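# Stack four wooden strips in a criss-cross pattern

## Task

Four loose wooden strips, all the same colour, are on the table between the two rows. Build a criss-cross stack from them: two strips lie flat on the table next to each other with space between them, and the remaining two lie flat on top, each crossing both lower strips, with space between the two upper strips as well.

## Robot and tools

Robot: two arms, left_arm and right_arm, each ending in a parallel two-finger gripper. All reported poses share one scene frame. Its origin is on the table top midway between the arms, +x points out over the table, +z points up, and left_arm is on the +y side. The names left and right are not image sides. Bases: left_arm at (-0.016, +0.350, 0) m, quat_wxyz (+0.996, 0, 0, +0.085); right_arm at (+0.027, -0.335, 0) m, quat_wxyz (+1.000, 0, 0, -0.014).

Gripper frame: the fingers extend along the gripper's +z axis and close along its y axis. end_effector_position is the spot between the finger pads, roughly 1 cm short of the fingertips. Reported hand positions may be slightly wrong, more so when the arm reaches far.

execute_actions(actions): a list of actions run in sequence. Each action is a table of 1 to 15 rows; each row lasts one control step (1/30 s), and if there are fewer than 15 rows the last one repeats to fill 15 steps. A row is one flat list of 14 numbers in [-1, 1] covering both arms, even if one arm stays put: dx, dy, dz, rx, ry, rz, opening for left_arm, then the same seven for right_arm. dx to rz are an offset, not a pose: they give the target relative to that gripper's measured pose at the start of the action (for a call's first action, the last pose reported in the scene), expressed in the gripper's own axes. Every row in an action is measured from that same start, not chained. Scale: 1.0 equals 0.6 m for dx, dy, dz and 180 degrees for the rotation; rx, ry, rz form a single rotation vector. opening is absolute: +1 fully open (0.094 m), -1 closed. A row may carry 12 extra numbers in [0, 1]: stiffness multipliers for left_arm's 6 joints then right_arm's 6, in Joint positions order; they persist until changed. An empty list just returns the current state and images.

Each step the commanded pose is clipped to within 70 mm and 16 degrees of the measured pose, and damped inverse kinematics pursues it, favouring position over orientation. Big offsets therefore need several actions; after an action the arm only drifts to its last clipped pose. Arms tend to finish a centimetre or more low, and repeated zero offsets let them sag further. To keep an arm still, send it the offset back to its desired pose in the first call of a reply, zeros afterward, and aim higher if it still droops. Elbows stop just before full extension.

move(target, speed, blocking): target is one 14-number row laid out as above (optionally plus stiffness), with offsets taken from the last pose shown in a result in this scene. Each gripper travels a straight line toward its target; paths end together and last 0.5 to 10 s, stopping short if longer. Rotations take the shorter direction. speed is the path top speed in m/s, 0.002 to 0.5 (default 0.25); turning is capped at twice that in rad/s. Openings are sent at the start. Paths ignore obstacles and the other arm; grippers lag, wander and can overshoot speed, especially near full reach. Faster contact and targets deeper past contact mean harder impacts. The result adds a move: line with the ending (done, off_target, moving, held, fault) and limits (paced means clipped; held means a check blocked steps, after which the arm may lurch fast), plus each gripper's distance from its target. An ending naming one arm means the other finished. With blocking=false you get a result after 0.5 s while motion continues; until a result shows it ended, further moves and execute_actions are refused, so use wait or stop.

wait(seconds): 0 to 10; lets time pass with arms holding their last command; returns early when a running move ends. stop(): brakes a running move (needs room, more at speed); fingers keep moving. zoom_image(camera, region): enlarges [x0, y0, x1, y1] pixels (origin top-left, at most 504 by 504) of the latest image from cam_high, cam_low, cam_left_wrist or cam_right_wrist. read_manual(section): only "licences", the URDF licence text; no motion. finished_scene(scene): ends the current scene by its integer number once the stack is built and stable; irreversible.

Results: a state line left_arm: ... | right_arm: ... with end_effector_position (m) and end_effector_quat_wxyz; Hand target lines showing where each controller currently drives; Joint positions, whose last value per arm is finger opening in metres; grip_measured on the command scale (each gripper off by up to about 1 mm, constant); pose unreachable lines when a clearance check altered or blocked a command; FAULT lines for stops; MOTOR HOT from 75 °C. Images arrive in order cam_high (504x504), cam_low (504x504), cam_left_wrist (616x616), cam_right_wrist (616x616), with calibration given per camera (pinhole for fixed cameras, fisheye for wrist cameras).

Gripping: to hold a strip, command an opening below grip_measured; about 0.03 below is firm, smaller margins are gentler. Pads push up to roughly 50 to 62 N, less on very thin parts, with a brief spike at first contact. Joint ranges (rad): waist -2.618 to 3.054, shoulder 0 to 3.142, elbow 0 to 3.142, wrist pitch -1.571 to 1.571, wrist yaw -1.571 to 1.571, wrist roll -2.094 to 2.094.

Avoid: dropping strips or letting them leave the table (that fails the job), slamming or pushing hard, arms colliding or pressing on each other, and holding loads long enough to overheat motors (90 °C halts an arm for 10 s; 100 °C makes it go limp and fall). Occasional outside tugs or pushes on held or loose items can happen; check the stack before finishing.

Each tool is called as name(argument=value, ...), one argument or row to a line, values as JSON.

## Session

execute_actions(
  actions=[],
)

Scene clock: 0.00 s.
left_arm: end_effector_position=(+0.3267, +0.1468, +0.1956) grip_measured=+1.000 end_effector_quat_wxyz=(+0.141, +0.264, +0.954, +0.011) | right_arm: end_effector_position=(+0.0546, -0.1504, +0.1309) grip_measured=+1.000 end_effector_quat_wxyz=(-0.049, +0.937, -0.346, +0.014)
Joint positions: left_arm=[-0.758  1.834  1.839 -1.312 -0.108 -0.034  0.094] | right_arm=[ 1.495  1.156  0.987 -1.315  0.052 -0.969  0.094]
Joint velocities: left_arm=[-0.012  0.002 -0.012  0.066 -0.066 -0.051  0.   ] | right_arm=[-0.002  0.007  0.012  0.007 -0.081  0.066  0.   ]
Motor temperatures (°C, as the motors report them): left_arm=[32 34 32 29 31 31] | right_arm=[29 31 30 33 32 30]
Hand target (left_arm): +0.328, +0.146, +0.200; +0.148, +0.263, +0.953, +0.008
Hand target (right_arm): +0.054, -0.148, +0.135; -0.056, +0.936, -0.347, +0.009
Joint stiffness scale: left_arm=[1. 1. 1. 1. 1. 1.] | right_arm=[1. 1. 1. 1. 1. 1.]
camera_calibration (this result's frames):
cam_left_wrist: T_world_to_cam=[[-0.691596, -0.710526, -0.129799, 0.354875], [-0.705996, 0.627044, 0.329221, 0.127437], [-0.152531, 0.319326, -0.935289, 0.289784], [0, 0, 0, 1]] pos_world=[0.379601, 0.079704, 0.275139]
cam_right_wrist: T_world_to_cam=[[0.596926, 0.789472, 0.142878, 0.0591008], [0.646104, -0.578608, 0.497758, -0.149092], [0.475636, -0.204811, -0.855467, 0.16129], [0, 0, 0, 1]] pos_world=[-0.0156651, -0.0998904, 0.203746]

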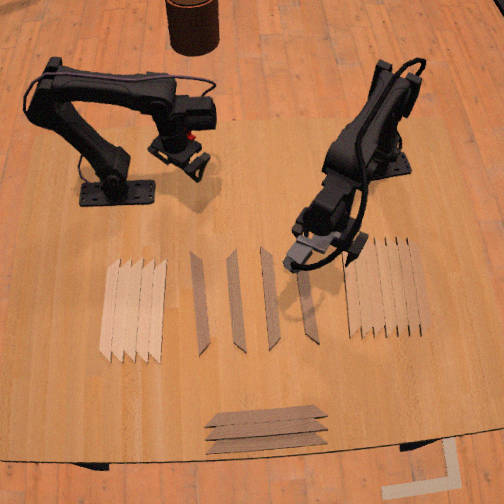

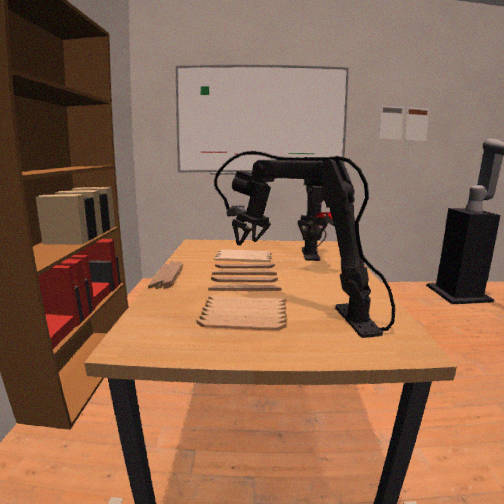

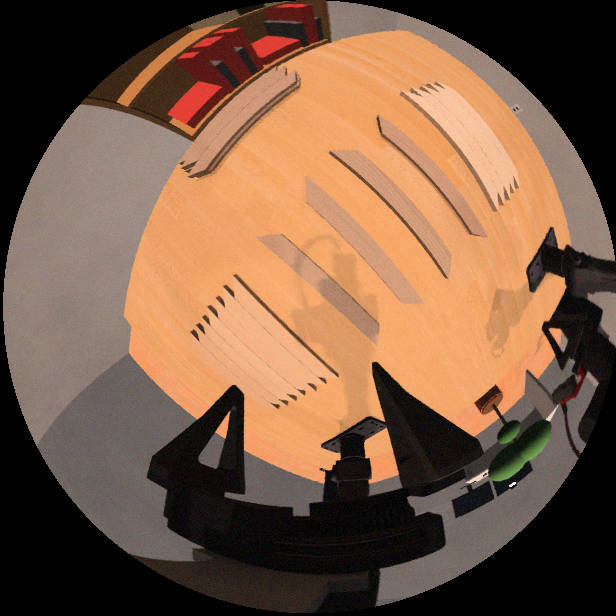

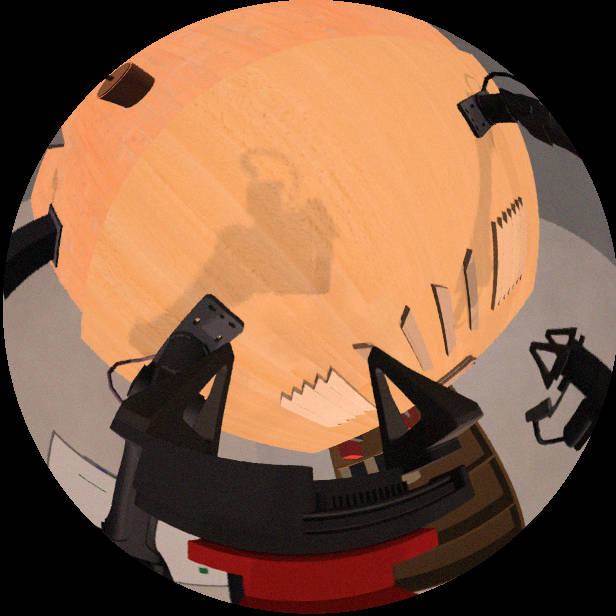

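zoom_image(
  camera="cam_high",
  region=[170, 230, 350, 370],
)

zoom_image(
  camera="cam_left_wrist",
  region=[240, 90, 500, 360],
)

Region (170, 230, 350, 370) of cam_high's 504x504 image, scaled by 2.800, with more detail than that image has.

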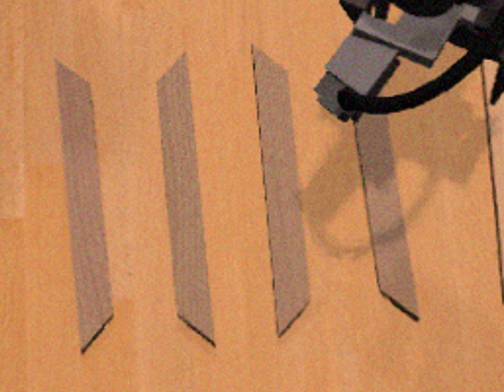

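Region (240, 90, 500, 360) of cam_left_wrist's 616x616 image, scaled by 1.867, with more detail than that image has; it fills the left 485 columns of this view, and the rest is white.

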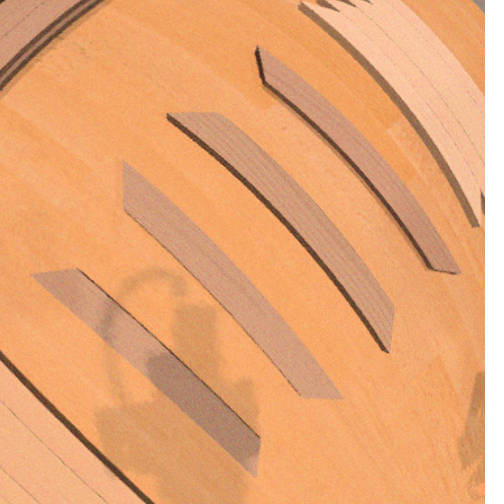

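move(
  target=[0.0773,-0.0732,0.1721,0.0047,0.0916,-0.1873,0.0,0.2743,-0.2792,0.1368,-0.0126,0.0396,0.7557,0.0],
  speed=0.5,
)

Scene clock: 49.80 s.
left_arm: end_effector_position=(+0.2974, +0.1294, +0.0879) grip_measured=+0.003 end_effector_quat_wxyz=(+0.007, -0.027, +1.000, -0.002) | right_arm: end_effector_position=(+0.2820, -0.1300, +0.0595) grip_measured=+0.002 end_effector_quat_wxyz=(-0.021, -0.035, +0.999, -0.005)
Joint positions: left_arm=[-0.791  1.995  1.664 -1.226 -0.006 -0.674  0.047] | right_arm=[ 0.694  1.853  1.354 -1.112 -0.016  0.596  0.047]
Joint velocities: left_arm=[-0.002 -0.007 -0.017 -0.022  0.051  0.007 -0.001] | right_arm=[-0.002  0.002  0.002 -0.007 -0.037 -0.007  0.001]
Motor temperatures (°C, as the motors report them): left_arm=[32 38 34 30 31 31] | right_arm=[29 31 31 33 32 30]
Hand target (left_arm): +0.294, +0.127, +0.080; +0.000, -0.025, +1.000, +0.001
Hand target (right_arm): +0.292, -0.124, +0.065; -0.008, -0.028, +1.000, +0.005
Off the commanded pose (left_arm): 0.009 m, 1 deg.
Off the commanded pose (right_arm): 0.014 m, 3 deg.
Joint stiffness scale: left_arm=[1. 1. 1. 1. 1. 1.] | right_arm=[1. 1. 1. 1. 1. 1.]
move: off_target (right_arm)
camera_calibration (this result's frames):
cam_left_wrist: T_world_to_cam=[[-0.190246, -0.981352, 0.0274787, 0.180442], [-0.828895, 0.175563, 0.53114, 0.230386], [-0.52606, 0.0782703, -0.846838, 0.324627], [0, 0, 0, 1]] pos_world=[0.396067, 0.111221, 0.147581]
cam_right_wrist: T_world_to_cam=[[0.132038, -0.990048, 0.0486977, -0.17721], [-0.838084, -0.0852673, 0.538836, 0.231582], [-0.529321, -0.11196, -0.841002, 0.290748], [0, 0, 0, 1]] pos_world=[0.371383, -0.123148, 0.128365]

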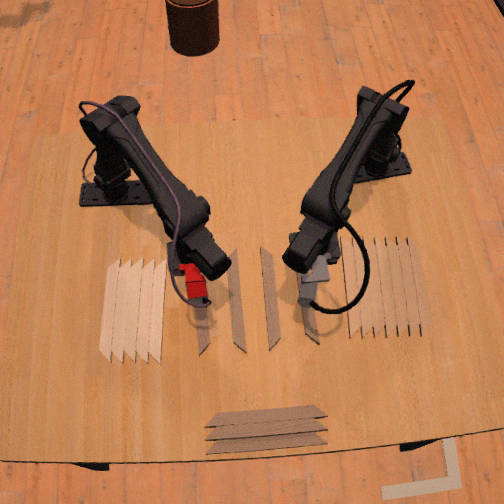

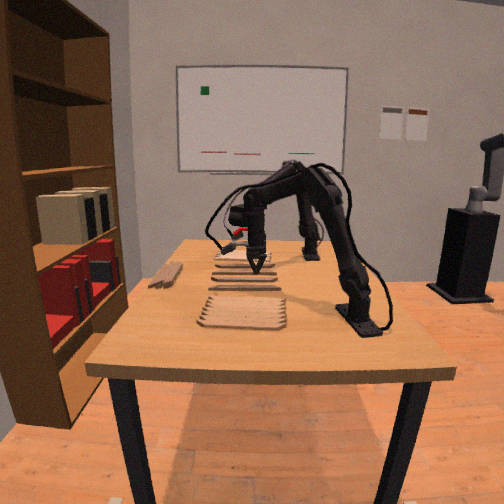

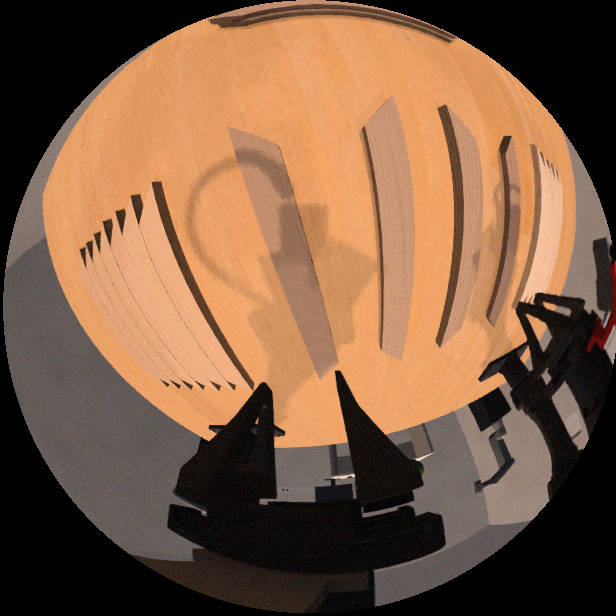

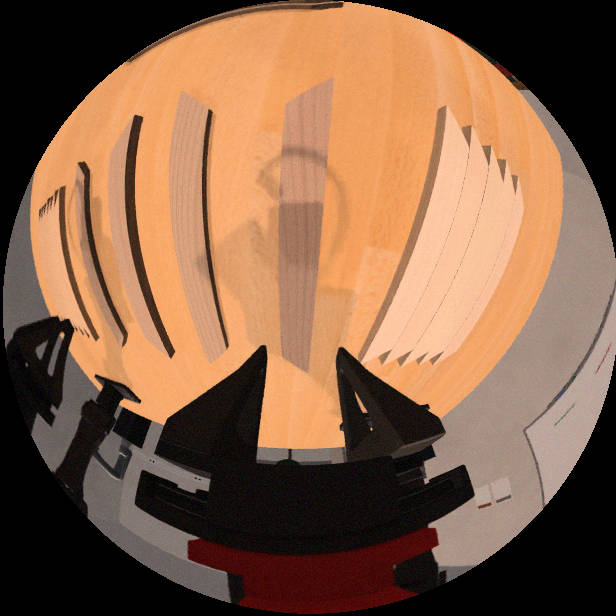

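zoom_image(
  camera="cam_right_wrist",
  region=[150, 60, 400, 400],
)

zoom_image(
  camera="cam_left_wrist",
  region=[200, 80, 480, 410],
)

Region (150, 60, 400, 400) of cam_right_wrist's 616x616 image, scaled by 1.482, with more detail than that image has; it fills the left 371 columns of this view, and the rest is white.

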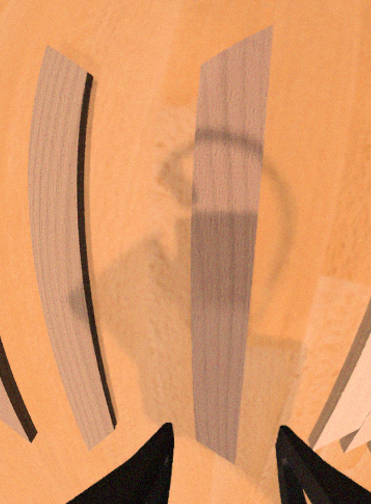

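Region (200, 80, 480, 410) of cam_left_wrist's 616x616 image, scaled by 1.527, with more detail than that image has; it fills the left 428 columns of this view, and the rest is white.

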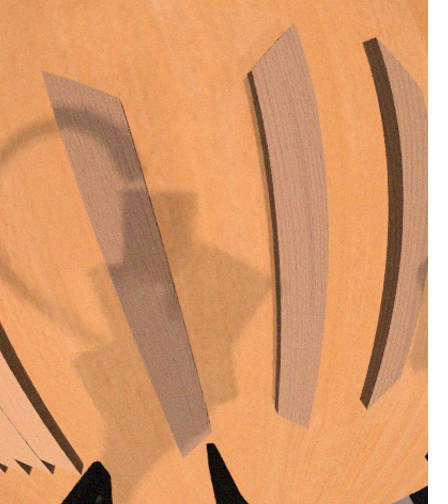

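zoom_image(
  camera="cam_right_wrist",
  region=[160, 80, 260, 180],
)

Region (160, 80, 260, 180) of cam_right_wrist's 616x616 image, scaled by 5.040, with more detail than that image has.

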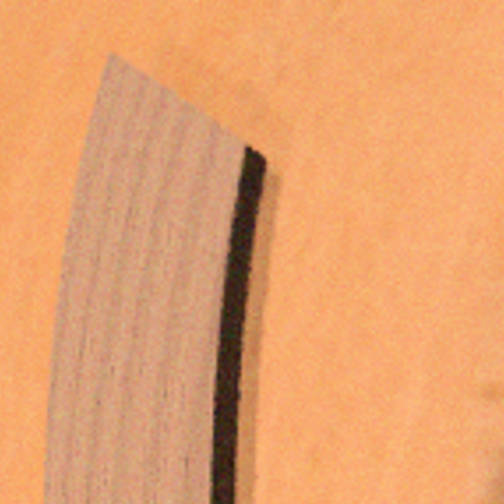

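move(
  target=[0.02,-0.0192,0.1097,-0.0014,0.0044,-0.005,0.0,-0.0072,0.0071,0.0805,-0.0027,-0.0135,0.0006,0.0],
  speed=0.07,
)

Scene clock: 86.50 s.
left_arm: end_effector_position=(+0.2902, +0.1179, +0.0296) grip_measured=+0.003 end_effector_quat_wxyz=(+0.006, -0.036, +0.999, -0.003) | right_arm: end_effector_position=(+0.2845, -0.1272, +0.0148) grip_measured=+0.002 end_effector_quat_wxyz=(-0.006, -0.032, +0.999, +0.002)
Joint positions: left_arm=[-0.825  2.045  1.5   -1.014 -0.003 -0.726  0.047] | right_arm=[ 0.699  1.894  1.221 -0.904 -0.01   0.606  0.047]
Joint velocities: left_arm=[-0.022  0.022 -0.022 -0.051  0.022  0.007 -0.   ] | right_arm=[-0.002 -0.007  0.007 -0.066 -0.007 -0.037 -0.001]
Motor temperatures (°C, as the motors report them): left_arm=[32 38 33 29 31 31] | right_arm=[29 33 32 33 32 30]
Hand target (left_arm): +0.286, +0.117, +0.022; +0.000, -0.035, +0.999, -0.000
Hand target (right_arm): +0.285, -0.126, +0.011; +0.001, -0.034, +0.999, -0.001
Off the commanded pose (left_arm): 0.008 m, 1 deg.
Off the commanded pose (right_arm): 0.004 m, 1 deg.
Joint stiffness scale: left_arm=[1. 1. 1. 1. 1. 1.] | right_arm=[1. 1. 1. 1. 1. 1.]
move: done
camera_calibration (this result's frames):
cam_left_wrist: T_world_to_cam=[[-0.17259, -0.984518, 0.0305986, 0.164516], [-0.830512, 0.162153, 0.532876, 0.259372], [-0.529588, 0.0665563, -0.84564, 0.274733], [0, 0, 0, 1]] pos_world=[0.3893, 0.101626, 0.0890779]
cam_right_wrist: T_world_to_cam=[[0.125608, -0.991414, 0.0363318, -0.170691], [-0.854149, -0.0894438, 0.512278, 0.262446], [-0.50463, -0.095379, -0.858051, 0.250194], [0, 0, 0, 1]] pos_world=[0.371863, -0.121888, 0.0864359]

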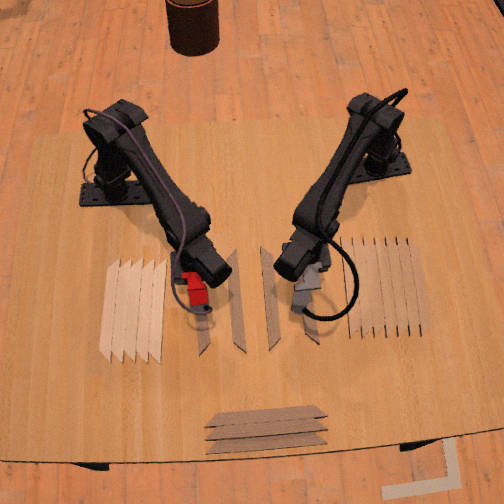

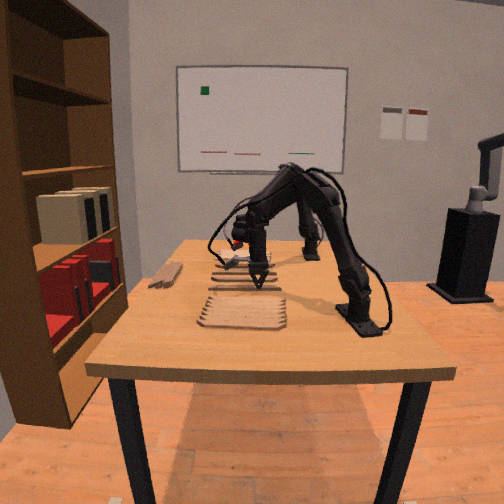

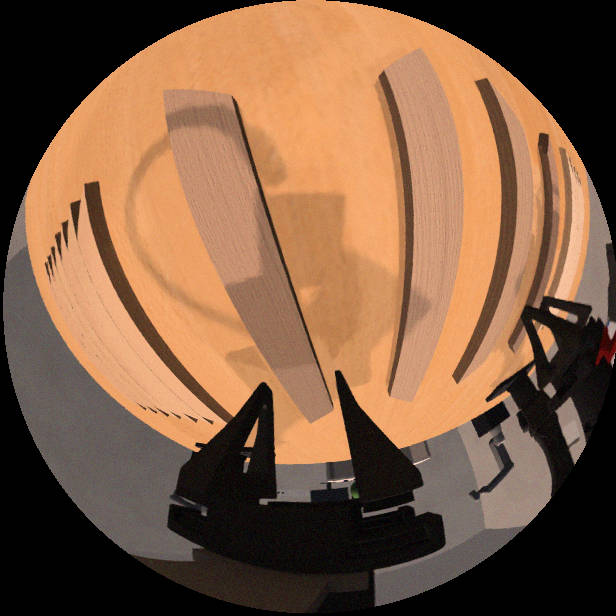

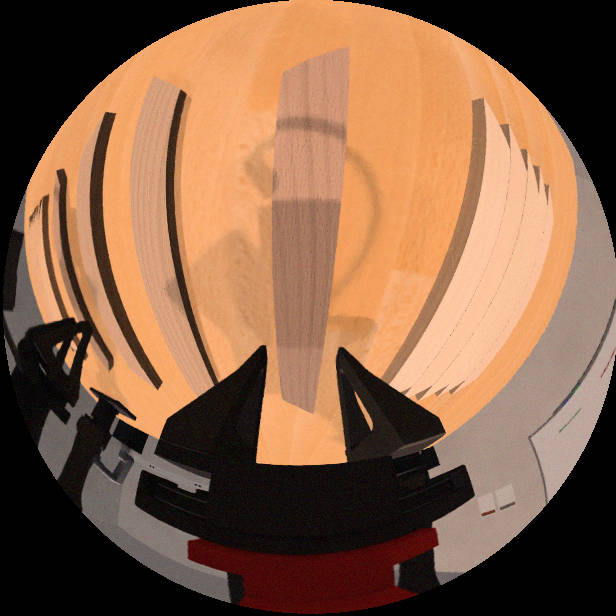

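zoom_image(
  camera="cam_left_wrist",
  region=[230, 310, 380, 440],
)

zoom_image(
  camera="cam_right_wrist",
  region=[230, 290, 380, 420],
)

zoom_image(
  camera="cam_low",
  region=[205, 245, 295, 300],
)

Region (230, 310, 380, 440) of cam_left_wrist's 616x616 image, scaled by 3.360, with more detail than that image has; it fills the top 437 rows of this view, and the rest is white.

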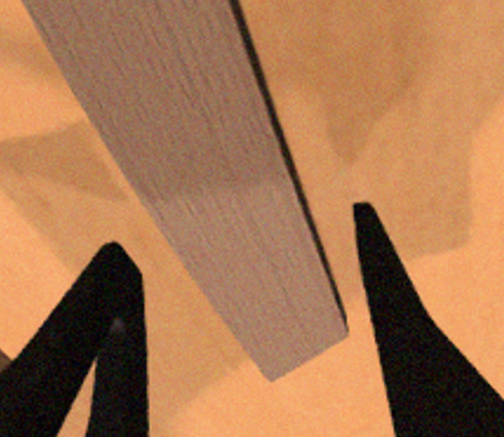

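Region (230, 290, 380, 420) of cam_right_wrist's 616x616 image, scaled by 3.360, with more detail than that image has; it fills the top 437 rows of this view, and the rest is white.

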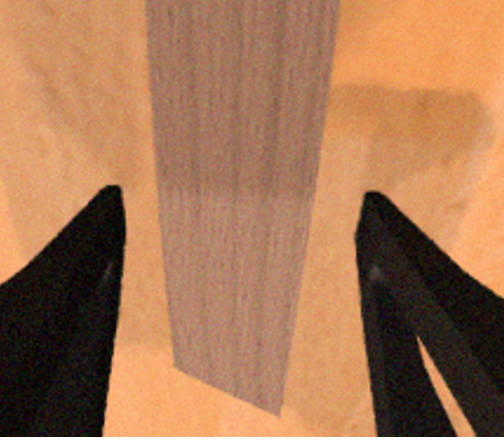

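Region (205, 245, 295, 300) of cam_low's 504x504 image, scaled by 5.600, with more detail than that image has.

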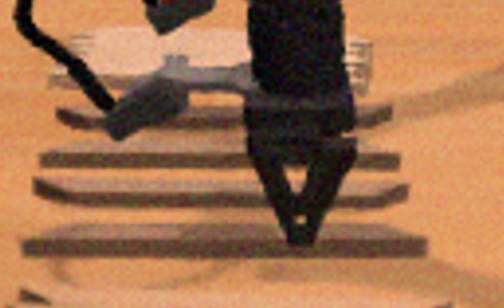

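move(
  target=[0.003,0,0.027,0,0.003,0,-0.2,0,0,0.004,0,0,0,-0.2],
  speed=0.035,
)

Scene clock: 93.73 s.
left_arm: end_effector_position=(+0.2914, +0.1164, +0.0248) grip_measured=-0.197 end_effector_quat_wxyz=(+0.010, -0.036, +0.999, -0.008) | right_arm: end_effector_position=(+0.2847, -0.1270, +0.0148) grip_measured=-0.198 end_effector_quat_wxyz=(-0.005, -0.032, +0.999, +0.003)
Joint positions: left_arm=[-0.825  2.045  1.48  -0.98  -0.    -0.726  0.038] | right_arm=[ 0.699  1.894  1.221 -0.903 -0.01   0.606  0.038]
Joint velocities: left_arm=[-0.002 -0.007  0.012  0.066 -0.037 -0.022 -0.   ] | right_arm=[ 0.007 -0.012  0.002 -0.051  0.007  0.007  0.   ]
Motor temperatures (°C, as the motors report them): left_arm=[32 38 33 29 31 31] | right_arm=[29 33 31 33 32 30]
Hand target (left_arm): +0.288, +0.118, +0.014; +0.001, -0.036, +0.999, -0.003
Hand target (right_arm): +0.284, -0.127, +0.012; -0.006, -0.032, +0.999, +0.002
Off the commanded pose (left_arm): 0.012 m, 1 deg.
Off the commanded pose (right_arm): 0.002 m, 0 deg.
Joint stiffness scale: left_arm=[1. 1. 1. 1. 1. 1.] | right_arm=[1. 1. 1. 1. 1. 1.]
move: off_target (left_arm)
camera_calibration (this result's frames):
cam_left_wrist: T_world_to_cam=[[-0.172601, -0.9842, 0.0394927, 0.163093], [-0.83562, 0.167536, 0.523135, 0.26431], [-0.521486, 0.0572931, -0.851334, 0.270307], [0, 0, 0, 1]] pos_world=[0.389975, 0.100748, 0.0854107]
cam_right_wrist: T_world_to_cam=[[0.125576, -0.99144, 0.0357391, -0.170528], [-0.854608, -0.0898079, 0.511448, 0.262749], [-0.503861, -0.0947684, -0.85857, 0.250188], [0, 0, 0, 1]] pos_world=[0.372022, -0.121762, 0.0865161]

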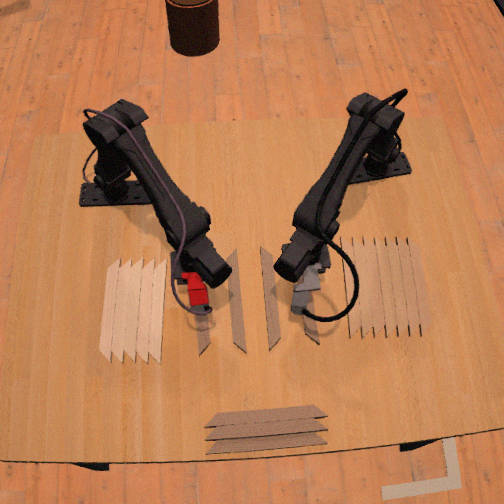

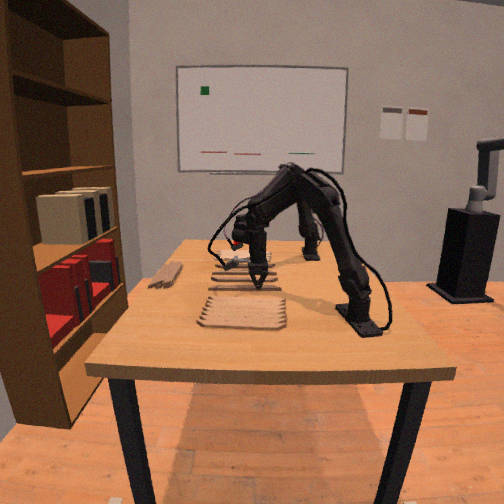

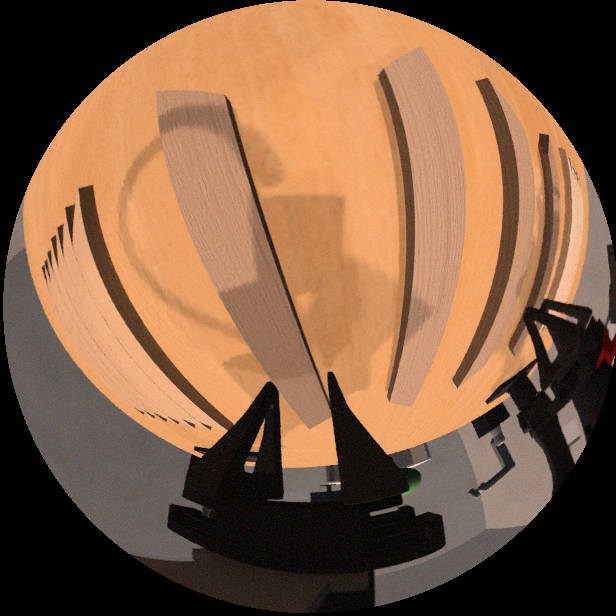

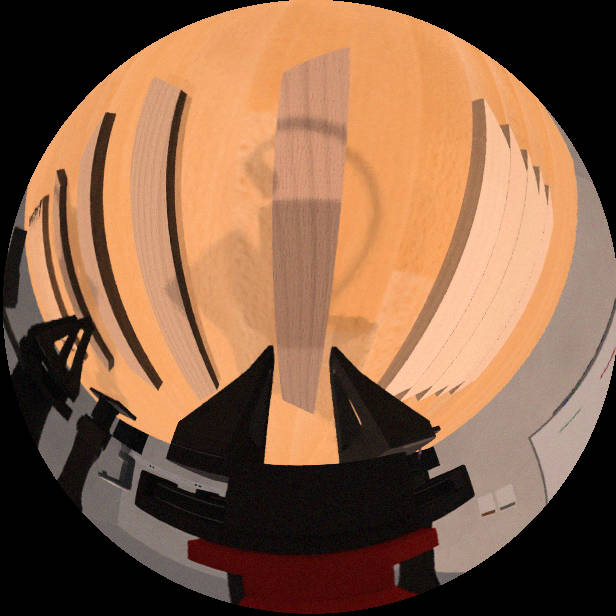

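zoom_image(
  camera="cam_left_wrist",
  region=[230, 310, 380, 440],
)

zoom_image(
  camera="cam_low",
  region=[205, 245, 295, 300],
)

Region (230, 310, 380, 440) of cam_left_wrist's 616x616 image, scaled by 3.360, with more detail than that image has; it fills the top 437 rows of this view, and the rest is white.

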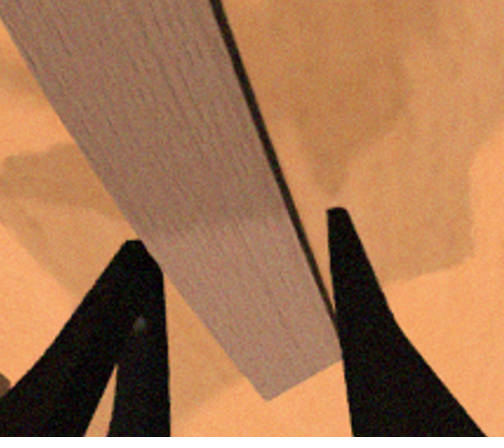

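Region (205, 245, 295, 300) of cam_low's 504x504 image, scaled by 5.600, with more detail than that image has.

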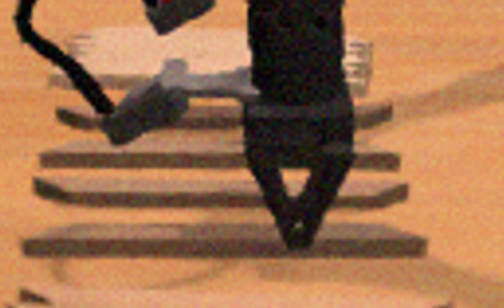

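execute_actions(
  actions=[
    [[0.003,0,0.02,0,0.004,0,-0.21,0,0,0.004,0,0,0,-0.22],[0.003,0,0.022,0,0.004,0,-0.22,0,0,0.004,0,0,0,-0.24],[0.003,0,0.024,0,0.004,0,-0.24,0,0,0.004,0,0,0,-0.26],[0.003,0,0.026,0,0.004,0,-0.26,0,0,0.004,0,0,0,-0.28],[0.003,0,0.026,0,0.004,0,-0.28,0,0,0.004,0,0,0,-0.30],[0.003,0,0.026,0,0.004,0,-0.30,0,0,0.004,0,0,0,-0.32],[0.003,0,0.026,0,0.004,0,-0.32,0,0,0.004,0,0,0,-0.34],[0.003,0,0.026,0,0.004,0,-0.34,0,0,0.004,0,0,0,-0.36],[0.003,0,0.026,0,0.004,0,-0.36,0,0,0.004,0,0,0,-0.38],[0.003,0,0.026,0,0.004,0,-0.38,0,0,0.004,0,0,0,-0.40],[0.003,0,0.026,0,0.004,0,-0.40,0,0,0.004,0,0,0,-0.42],[0.003,0,0.026,0,0.004,0,-0.42,0,0,0.004,0,0,0,-0.44],[0.003,0,0.026,0,0.004,0,-0.44,0,0,0.004,0,0,0,-0.46],[0.003,0,0.026,0,0.004,0,-0.465,0,0,0.004,0,0,0,-0.475],[0.003,0,0.026,0,0.004,0,-0.49,0,0,0.004,0,0,0,-0.49]],
  ],
)

Scene clock: 98.53 s.
left_arm: end_effector_position=(+0.2923, +0.1148, +0.0181) grip_measured=-0.434 end_effector_quat_wxyz=(+0.011, -0.036, +0.999, -0.011) | right_arm: end_effector_position=(+0.2847, -0.1270, +0.0148) grip_measured=-0.453 end_effector_quat_wxyz=(-0.005, -0.032, +0.999, +0.003)
Joint positions: left_arm=[-0.825  2.055  1.468 -0.952  0.003 -0.726  0.027] | right_arm=[ 0.699  1.894  1.221 -0.903 -0.01   0.606  0.026]
Joint velocities: left_arm=[-0.002  0.002 -0.022  0.051 -0.022  0.022  0.001] | right_arm=[-0.002 -0.007  0.007 -0.037 -0.037  0.051  0.001]
Motor temperatures (°C, as the motors report them): left_arm=[32 38 33 29 31 31] | right_arm=[29 33 31 33 32 30]
Hand target (left_arm): +0.290, +0.116, +0.009; +0.004, -0.036, +0.999, -0.008
Hand target (right_arm): +0.285, -0.127, +0.012; -0.005, -0.032, +0.999, +0.003
Off the commanded pose (left_arm): 0.009 m, 1 deg.
Off the commanded pose (right_arm): 0.002 m, 0 deg.
Joint stiffness scale: left_arm=[1. 1. 1. 1. 1. 1.] | right_arm=[1. 1. 1. 1. 1. 1.]
camera_calibration (this result's frames):
cam_left_wrist: T_world_to_cam=[[-0.172753, -0.983945, 0.0448088, 0.161916], [-0.836129, 0.170542, 0.521348, 0.268664], [-0.52062, 0.0525983, -0.852167, 0.265439], [0, 0, 0, 1]] pos_world=[0.390802, 0.0995361, 0.078876]
cam_right_wrist: T_world_to_cam=[[0.125576, -0.99144, 0.0357391, -0.170528], [-0.854608, -0.0898079, 0.511448, 0.262749], [-0.503861, -0.0947684, -0.85857, 0.250188], [0, 0, 0, 1]] pos_world=[0.372022, -0.121762, 0.0865161]

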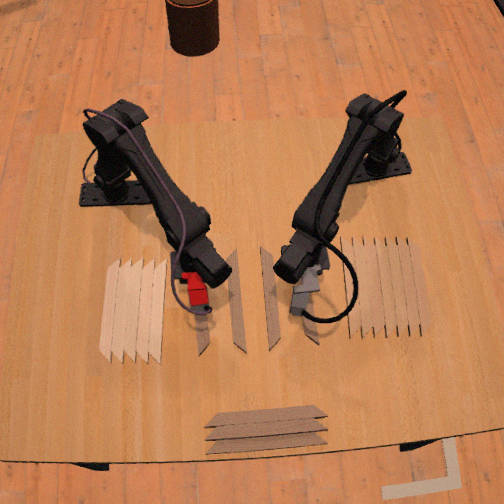

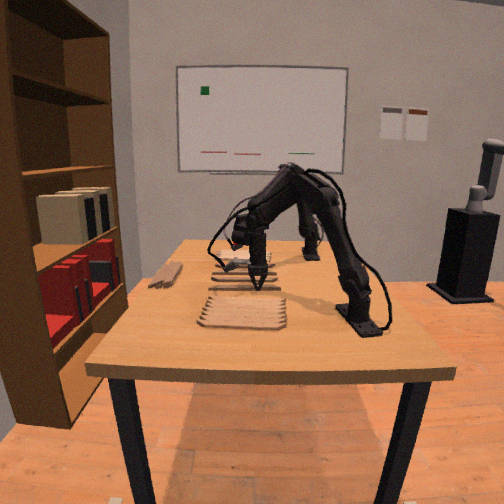

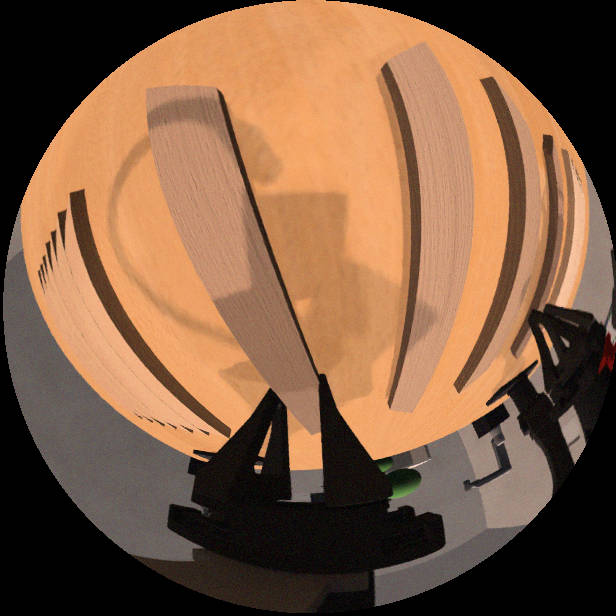

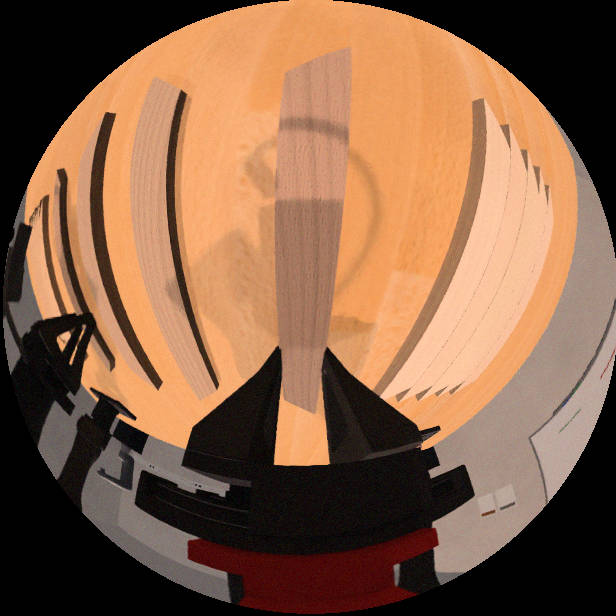

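execute_actions(
  actions=[],
)

Scene clock: 99.27 s.
left_arm: end_effector_position=(+0.2923, +0.1148, +0.0181) grip_measured=-0.434 end_effector_quat_wxyz=(+0.011, -0.036, +0.999, -0.011) | right_arm: end_effector_position=(+0.2847, -0.1270, +0.0148) grip_measured=-0.453 end_effector_quat_wxyz=(-0.005, -0.032, +0.999, +0.003)
Joint positions: left_arm=[-0.825  2.055  1.468 -0.952  0.003 -0.726  0.027] | right_arm=[ 0.699  1.894  1.221 -0.903 -0.01   0.606  0.026]
Joint velocities: left_arm=[-0.002 -0.002 -0.007  0.051  0.007 -0.007 -0.001] | right_arm=[ 0.002 -0.002 -0.007 -0.037 -0.037 -0.022 -0.   ]
Motor temperatures (°C, as the motors report them): left_arm=[32 38 33 29 31 31] | right_arm=[29 33 31 33 32 30]
Hand target (left_arm): +0.290, +0.116, +0.009; +0.004, -0.036, +0.999, -0.008
Hand target (right_arm): +0.285, -0.127, +0.012; -0.005, -0.032, +0.999, +0.003
Off the commanded pose (left_arm): 0.009 m, 1 deg.
Off the commanded pose (right_arm): 0.002 m, 0 deg.
Joint stiffness scale: left_arm=[1. 1. 1. 1. 1. 1.] | right_arm=[1. 1. 1. 1. 1. 1.]
camera_calibration (this result's frames):
cam_left_wrist: T_world_to_cam=[[-0.172753, -0.983945, 0.0448088, 0.161916], [-0.836129, 0.170542, 0.521348, 0.268664], [-0.52062, 0.0525983, -0.852167, 0.265439], [0, 0, 0, 1]] pos_world=[0.390802, 0.0995361, 0.078876]
cam_right_wrist: T_world_to_cam=[[0.125576, -0.99144, 0.0357391, -0.170528], [-0.854608, -0.0898079, 0.511448, 0.262749], [-0.503861, -0.0947684, -0.85857, 0.250188], [0, 0, 0, 1]] pos_world=[0.372022, -0.121762, 0.0865161]

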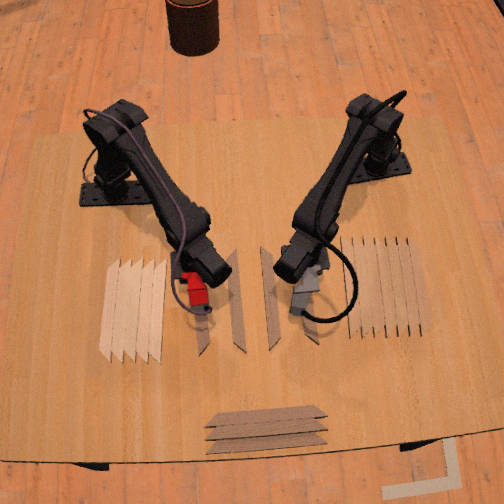

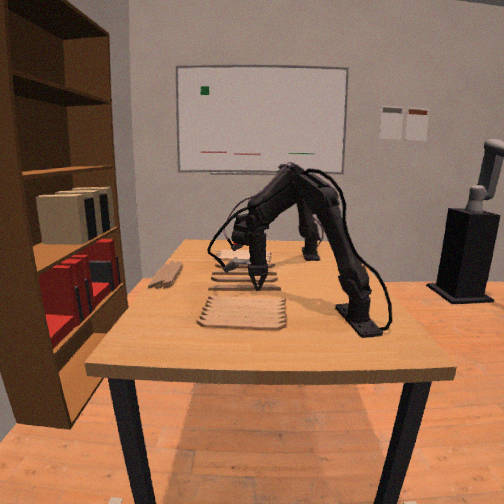

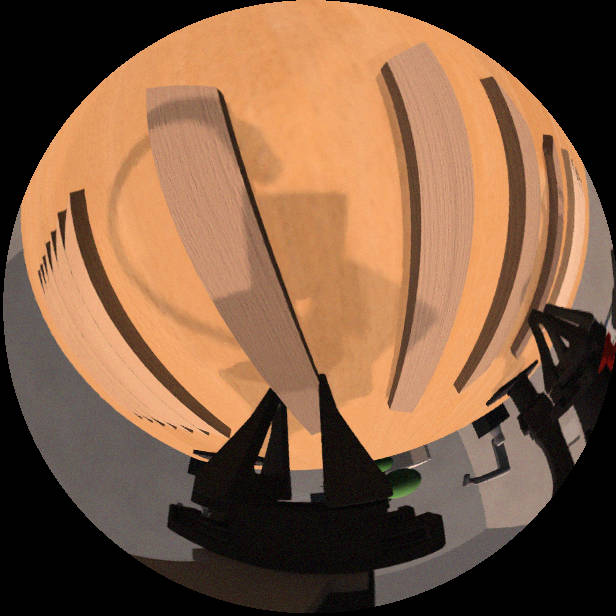

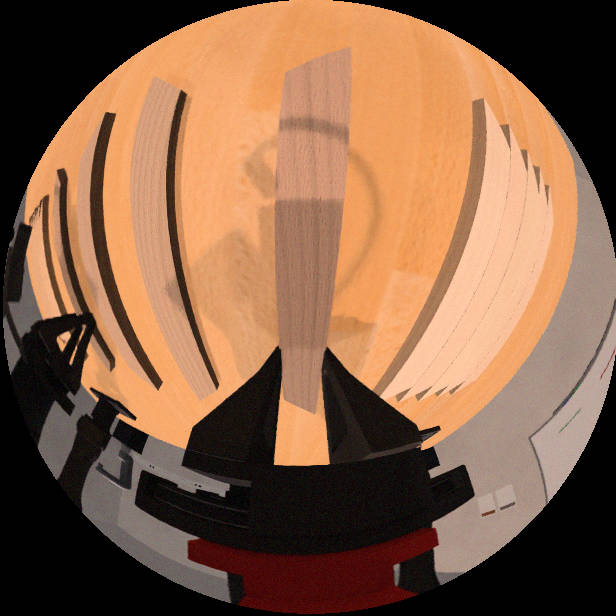

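execute_actions(
  actions=[
    [[0,0,0.005,0,0,0,-0.49,0,0,0,0,0,0,-0.49],[0,0,-0.002,0,0,0,-0.49,0,0,-0.004,0,0,0,-0.49],[0,0,-0.009,0,0,0,-0.49,0,0,-0.009,0,0,0,-0.49],[0,0,-0.017,0,0,0,-0.49,0,0,-0.016,0,0,0,-0.49],[0,0,-0.025,0,0,0,-0.49,0,0,-0.023,0,0,0,-0.49],[0,0,-0.033,0,0,0,-0.49,0,0,-0.031,0,0,0,-0.49],[0,0,-0.042,0,0,0,-0.49,0,0,-0.039,0,0,0,-0.49],[0,0,-0.051,0,0,0,-0.49,0,0,-0.047,0,0,0,-0.49],[0,0,-0.059,0,0,0,-0.49,0,0,-0.055,0,0,0,-0.49],[0,0,-0.067,0,0,0,-0.49,0,0,-0.063,0,0,0,-0.49],[0,0,-0.074,0,0,0,-0.49,0,0,-0.070,0,0,0,-0.49],[0,0,-0.080,0,0,0,-0.49,0,0,-0.076,0,0,0,-0.49],[0,0,-0.085,0,0,0,-0.49,0,0,-0.081,0,0,0,-0.49],[0,0,-0.088,0,0,0,-0.49,0,0,-0.084,0,0,0,-0.49],[0,0,-0.090,0,0,0,-0.49,0,0,-0.085,0,0,0,-0.49]],
  ],
)

wait(
  seconds=0.3,
)

Scene clock: 104.60 s.
left_arm: end_effector_position=(+0.2897, +0.1168, +0.0505) grip_measured=-0.434 end_effector_quat_wxyz=(+0.004, -0.036, +0.999, -0.006) | right_arm: end_effector_position=(+0.2842, -0.1273, +0.0460) grip_measured=-0.453 end_effector_quat_wxyz=(-0.009, -0.032, +0.999, +0.000)
Joint positions: left_arm=[-0.825  2.023  1.554 -1.088  0.003 -0.726  0.027] | right_arm=[ 0.699  1.857  1.304 -1.033 -0.011  0.606  0.026]
Joint velocities: left_arm=[-0.002 -0.134  0.305 -0.256 -0.037 -0.007  0.001] | right_arm=[-0.002 -0.159  0.271 -0.227 -0.066 -0.007 -0.   ]
Motor temperatures (°C, as the motors report them): left_arm=[32 38 33 29 31 31] | right_arm=[29 33 31 33 32 30]
Hand target (left_arm): +0.291, +0.117, +0.071; +0.012, -0.036, +0.999, -0.012
Hand target (right_arm): +0.284, -0.128, +0.065; -0.005, -0.032, +0.999, +0.003
Off the commanded pose (left_arm): 0.022 m, 1 deg.
Off the commanded pose (right_arm): 0.020 m, 1 deg.
Joint stiffness scale: left_arm=[1. 1. 1. 1. 1. 1.] | right_arm=[1. 1. 1. 1. 1. 1.]
camera_calibration (this result's frames):
cam_left_wrist: T_world_to_cam=[[-0.172196, -0.984372, 0.0368781, 0.162288], [-0.828937, 0.165028, 0.534442, 0.24712], [-0.532176, 0.0614593, -0.8444, 0.293493], [0, 0, 0, 1]] pos_world=[0.388982, 0.100932, 0.109769]
cam_right_wrist: T_world_to_cam=[[0.125853, -0.991236, 0.0401534, -0.172136], [-0.850794, -0.0870285, 0.518243, 0.24532], [-0.510206, -0.0993846, -0.85429, 0.277692], [0, 0, 0, 1]] pos_world=[0.372061, -0.121679, 0.117006]

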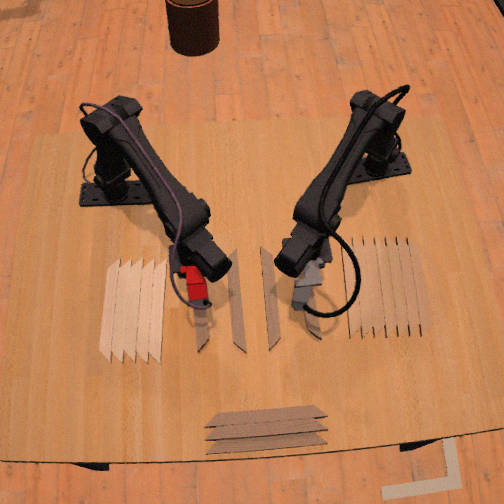

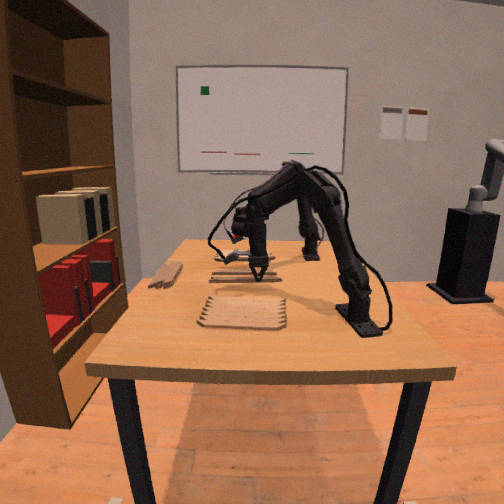

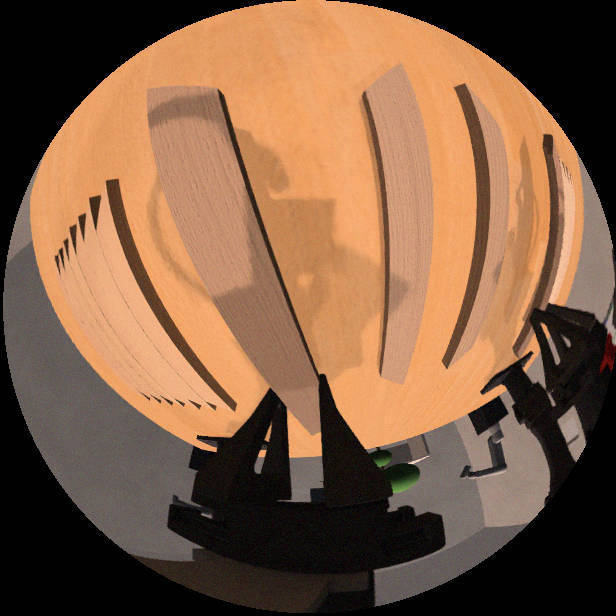

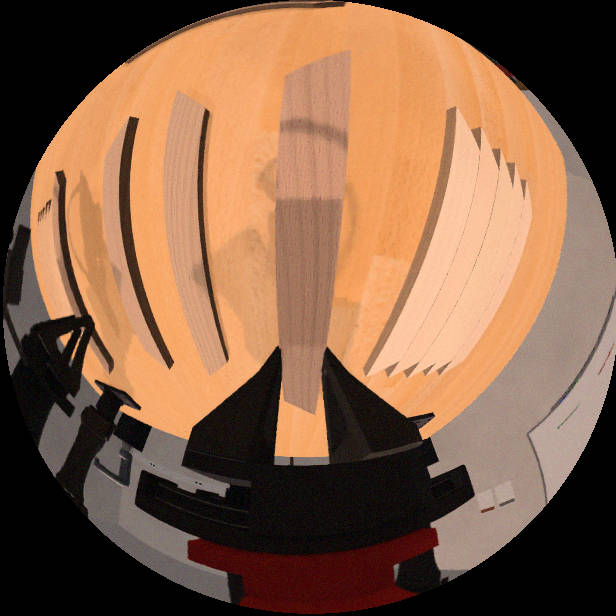

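Scene clock: 104.90 s.
left_arm: end_effector_position=(+0.2872, +0.1187, +0.0593) grip_measured=-0.434 end_effector_quat_wxyz=(+0.001, -0.036, +0.999, -0.003) | right_arm: end_effector_position=(+0.2809, -0.1299, +0.0527) grip_measured=-0.453 end_effector_quat_wxyz=(-0.015, -0.032, +0.999, -0.004)
Joint positions: left_arm=[-0.825  2.012  1.573 -1.127  0.003 -0.726  0.027] | right_arm=[ 0.699  1.847  1.319 -1.071 -0.011  0.606  0.026]
Joint velocities: left_arm=[-0.012 -0.027  0.002 -0.007 -0.037 -0.037 -0.001] | right_arm=[-0.002  0.002  0.002 -0.037 -0.022 -0.007 -0.001]
Motor temperatures (°C, as the motors report them): left_arm=[32 38 33 29 31 31] | right_arm=[29 33 31 33 32 30]
Hand target (left_arm): +0.291, +0.117, +0.071; +0.012, -0.036, +0.999, -0.012
Hand target (right_arm): +0.284, -0.128, +0.065; -0.005, -0.032, +0.999, +0.003
Off the commanded pose (left_arm): 0.014 m, 1 deg.
Off the commanded pose (right_arm): 0.014 m, 1 deg.
Joint stiffness scale: left_arm=[1. 1. 1. 1. 1. 1.] | right_arm=[1. 1. 1. 1. 1. 1.]
wait: 0.30 s; no rest
camera_calibration (this result's frames):
cam_left_wrist: T_world_to_cam=[[-0.171974, -0.984543, 0.0331732, 0.163566], [-0.82552, 0.162408, 0.540499, 0.239041], [-0.537532, 0.0655664, -0.84069, 0.300343], [0, 0, 0, 1]] pos_world=[0.386906, 0.102523, 0.117868]
cam_right_wrist: T_world_to_cam=[[0.126337, -0.990852, 0.0474545, -0.175051], [-0.845008, -0.0824371, 0.528361, 0.237264], [-0.519615, -0.106851, -0.847693, 0.282791], [0, 0, 0, 1]] pos_world=[0.369548, -0.123673, 0.122665]

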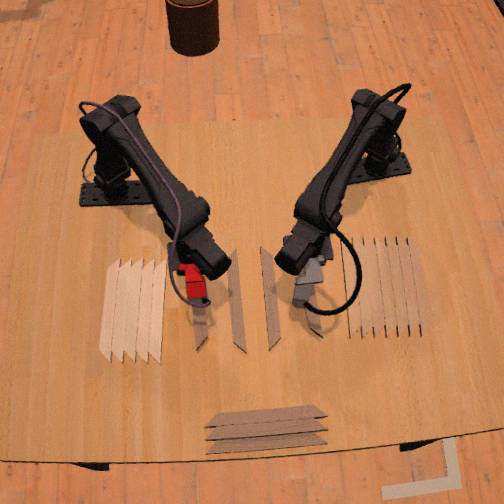

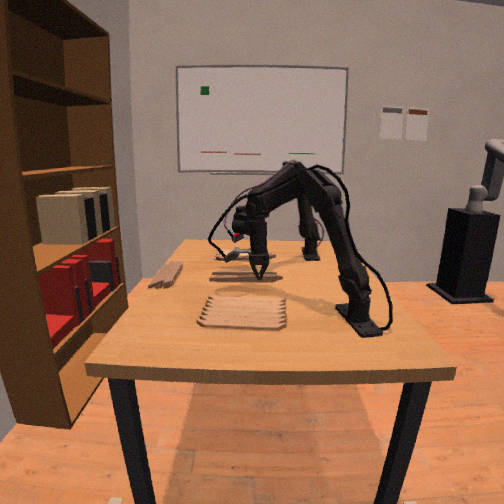

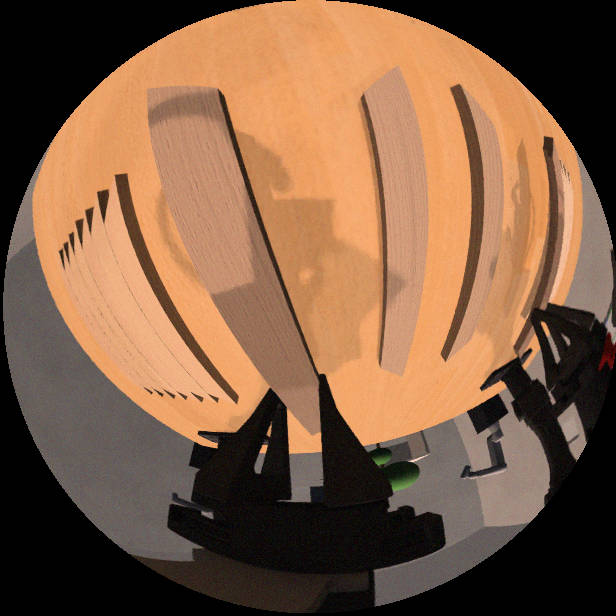

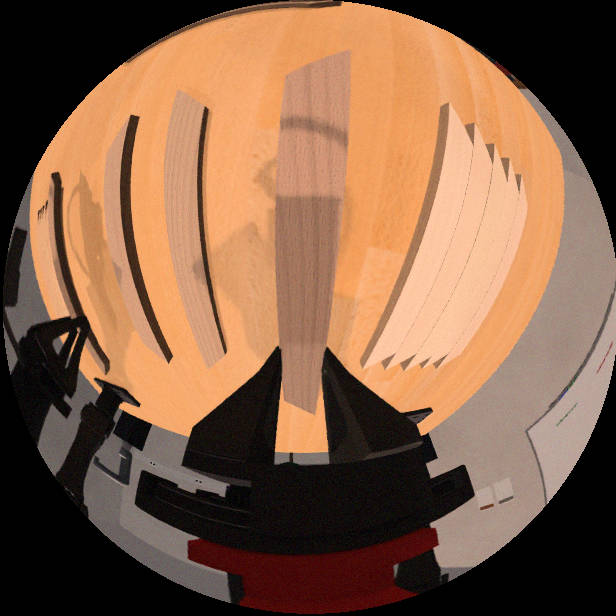

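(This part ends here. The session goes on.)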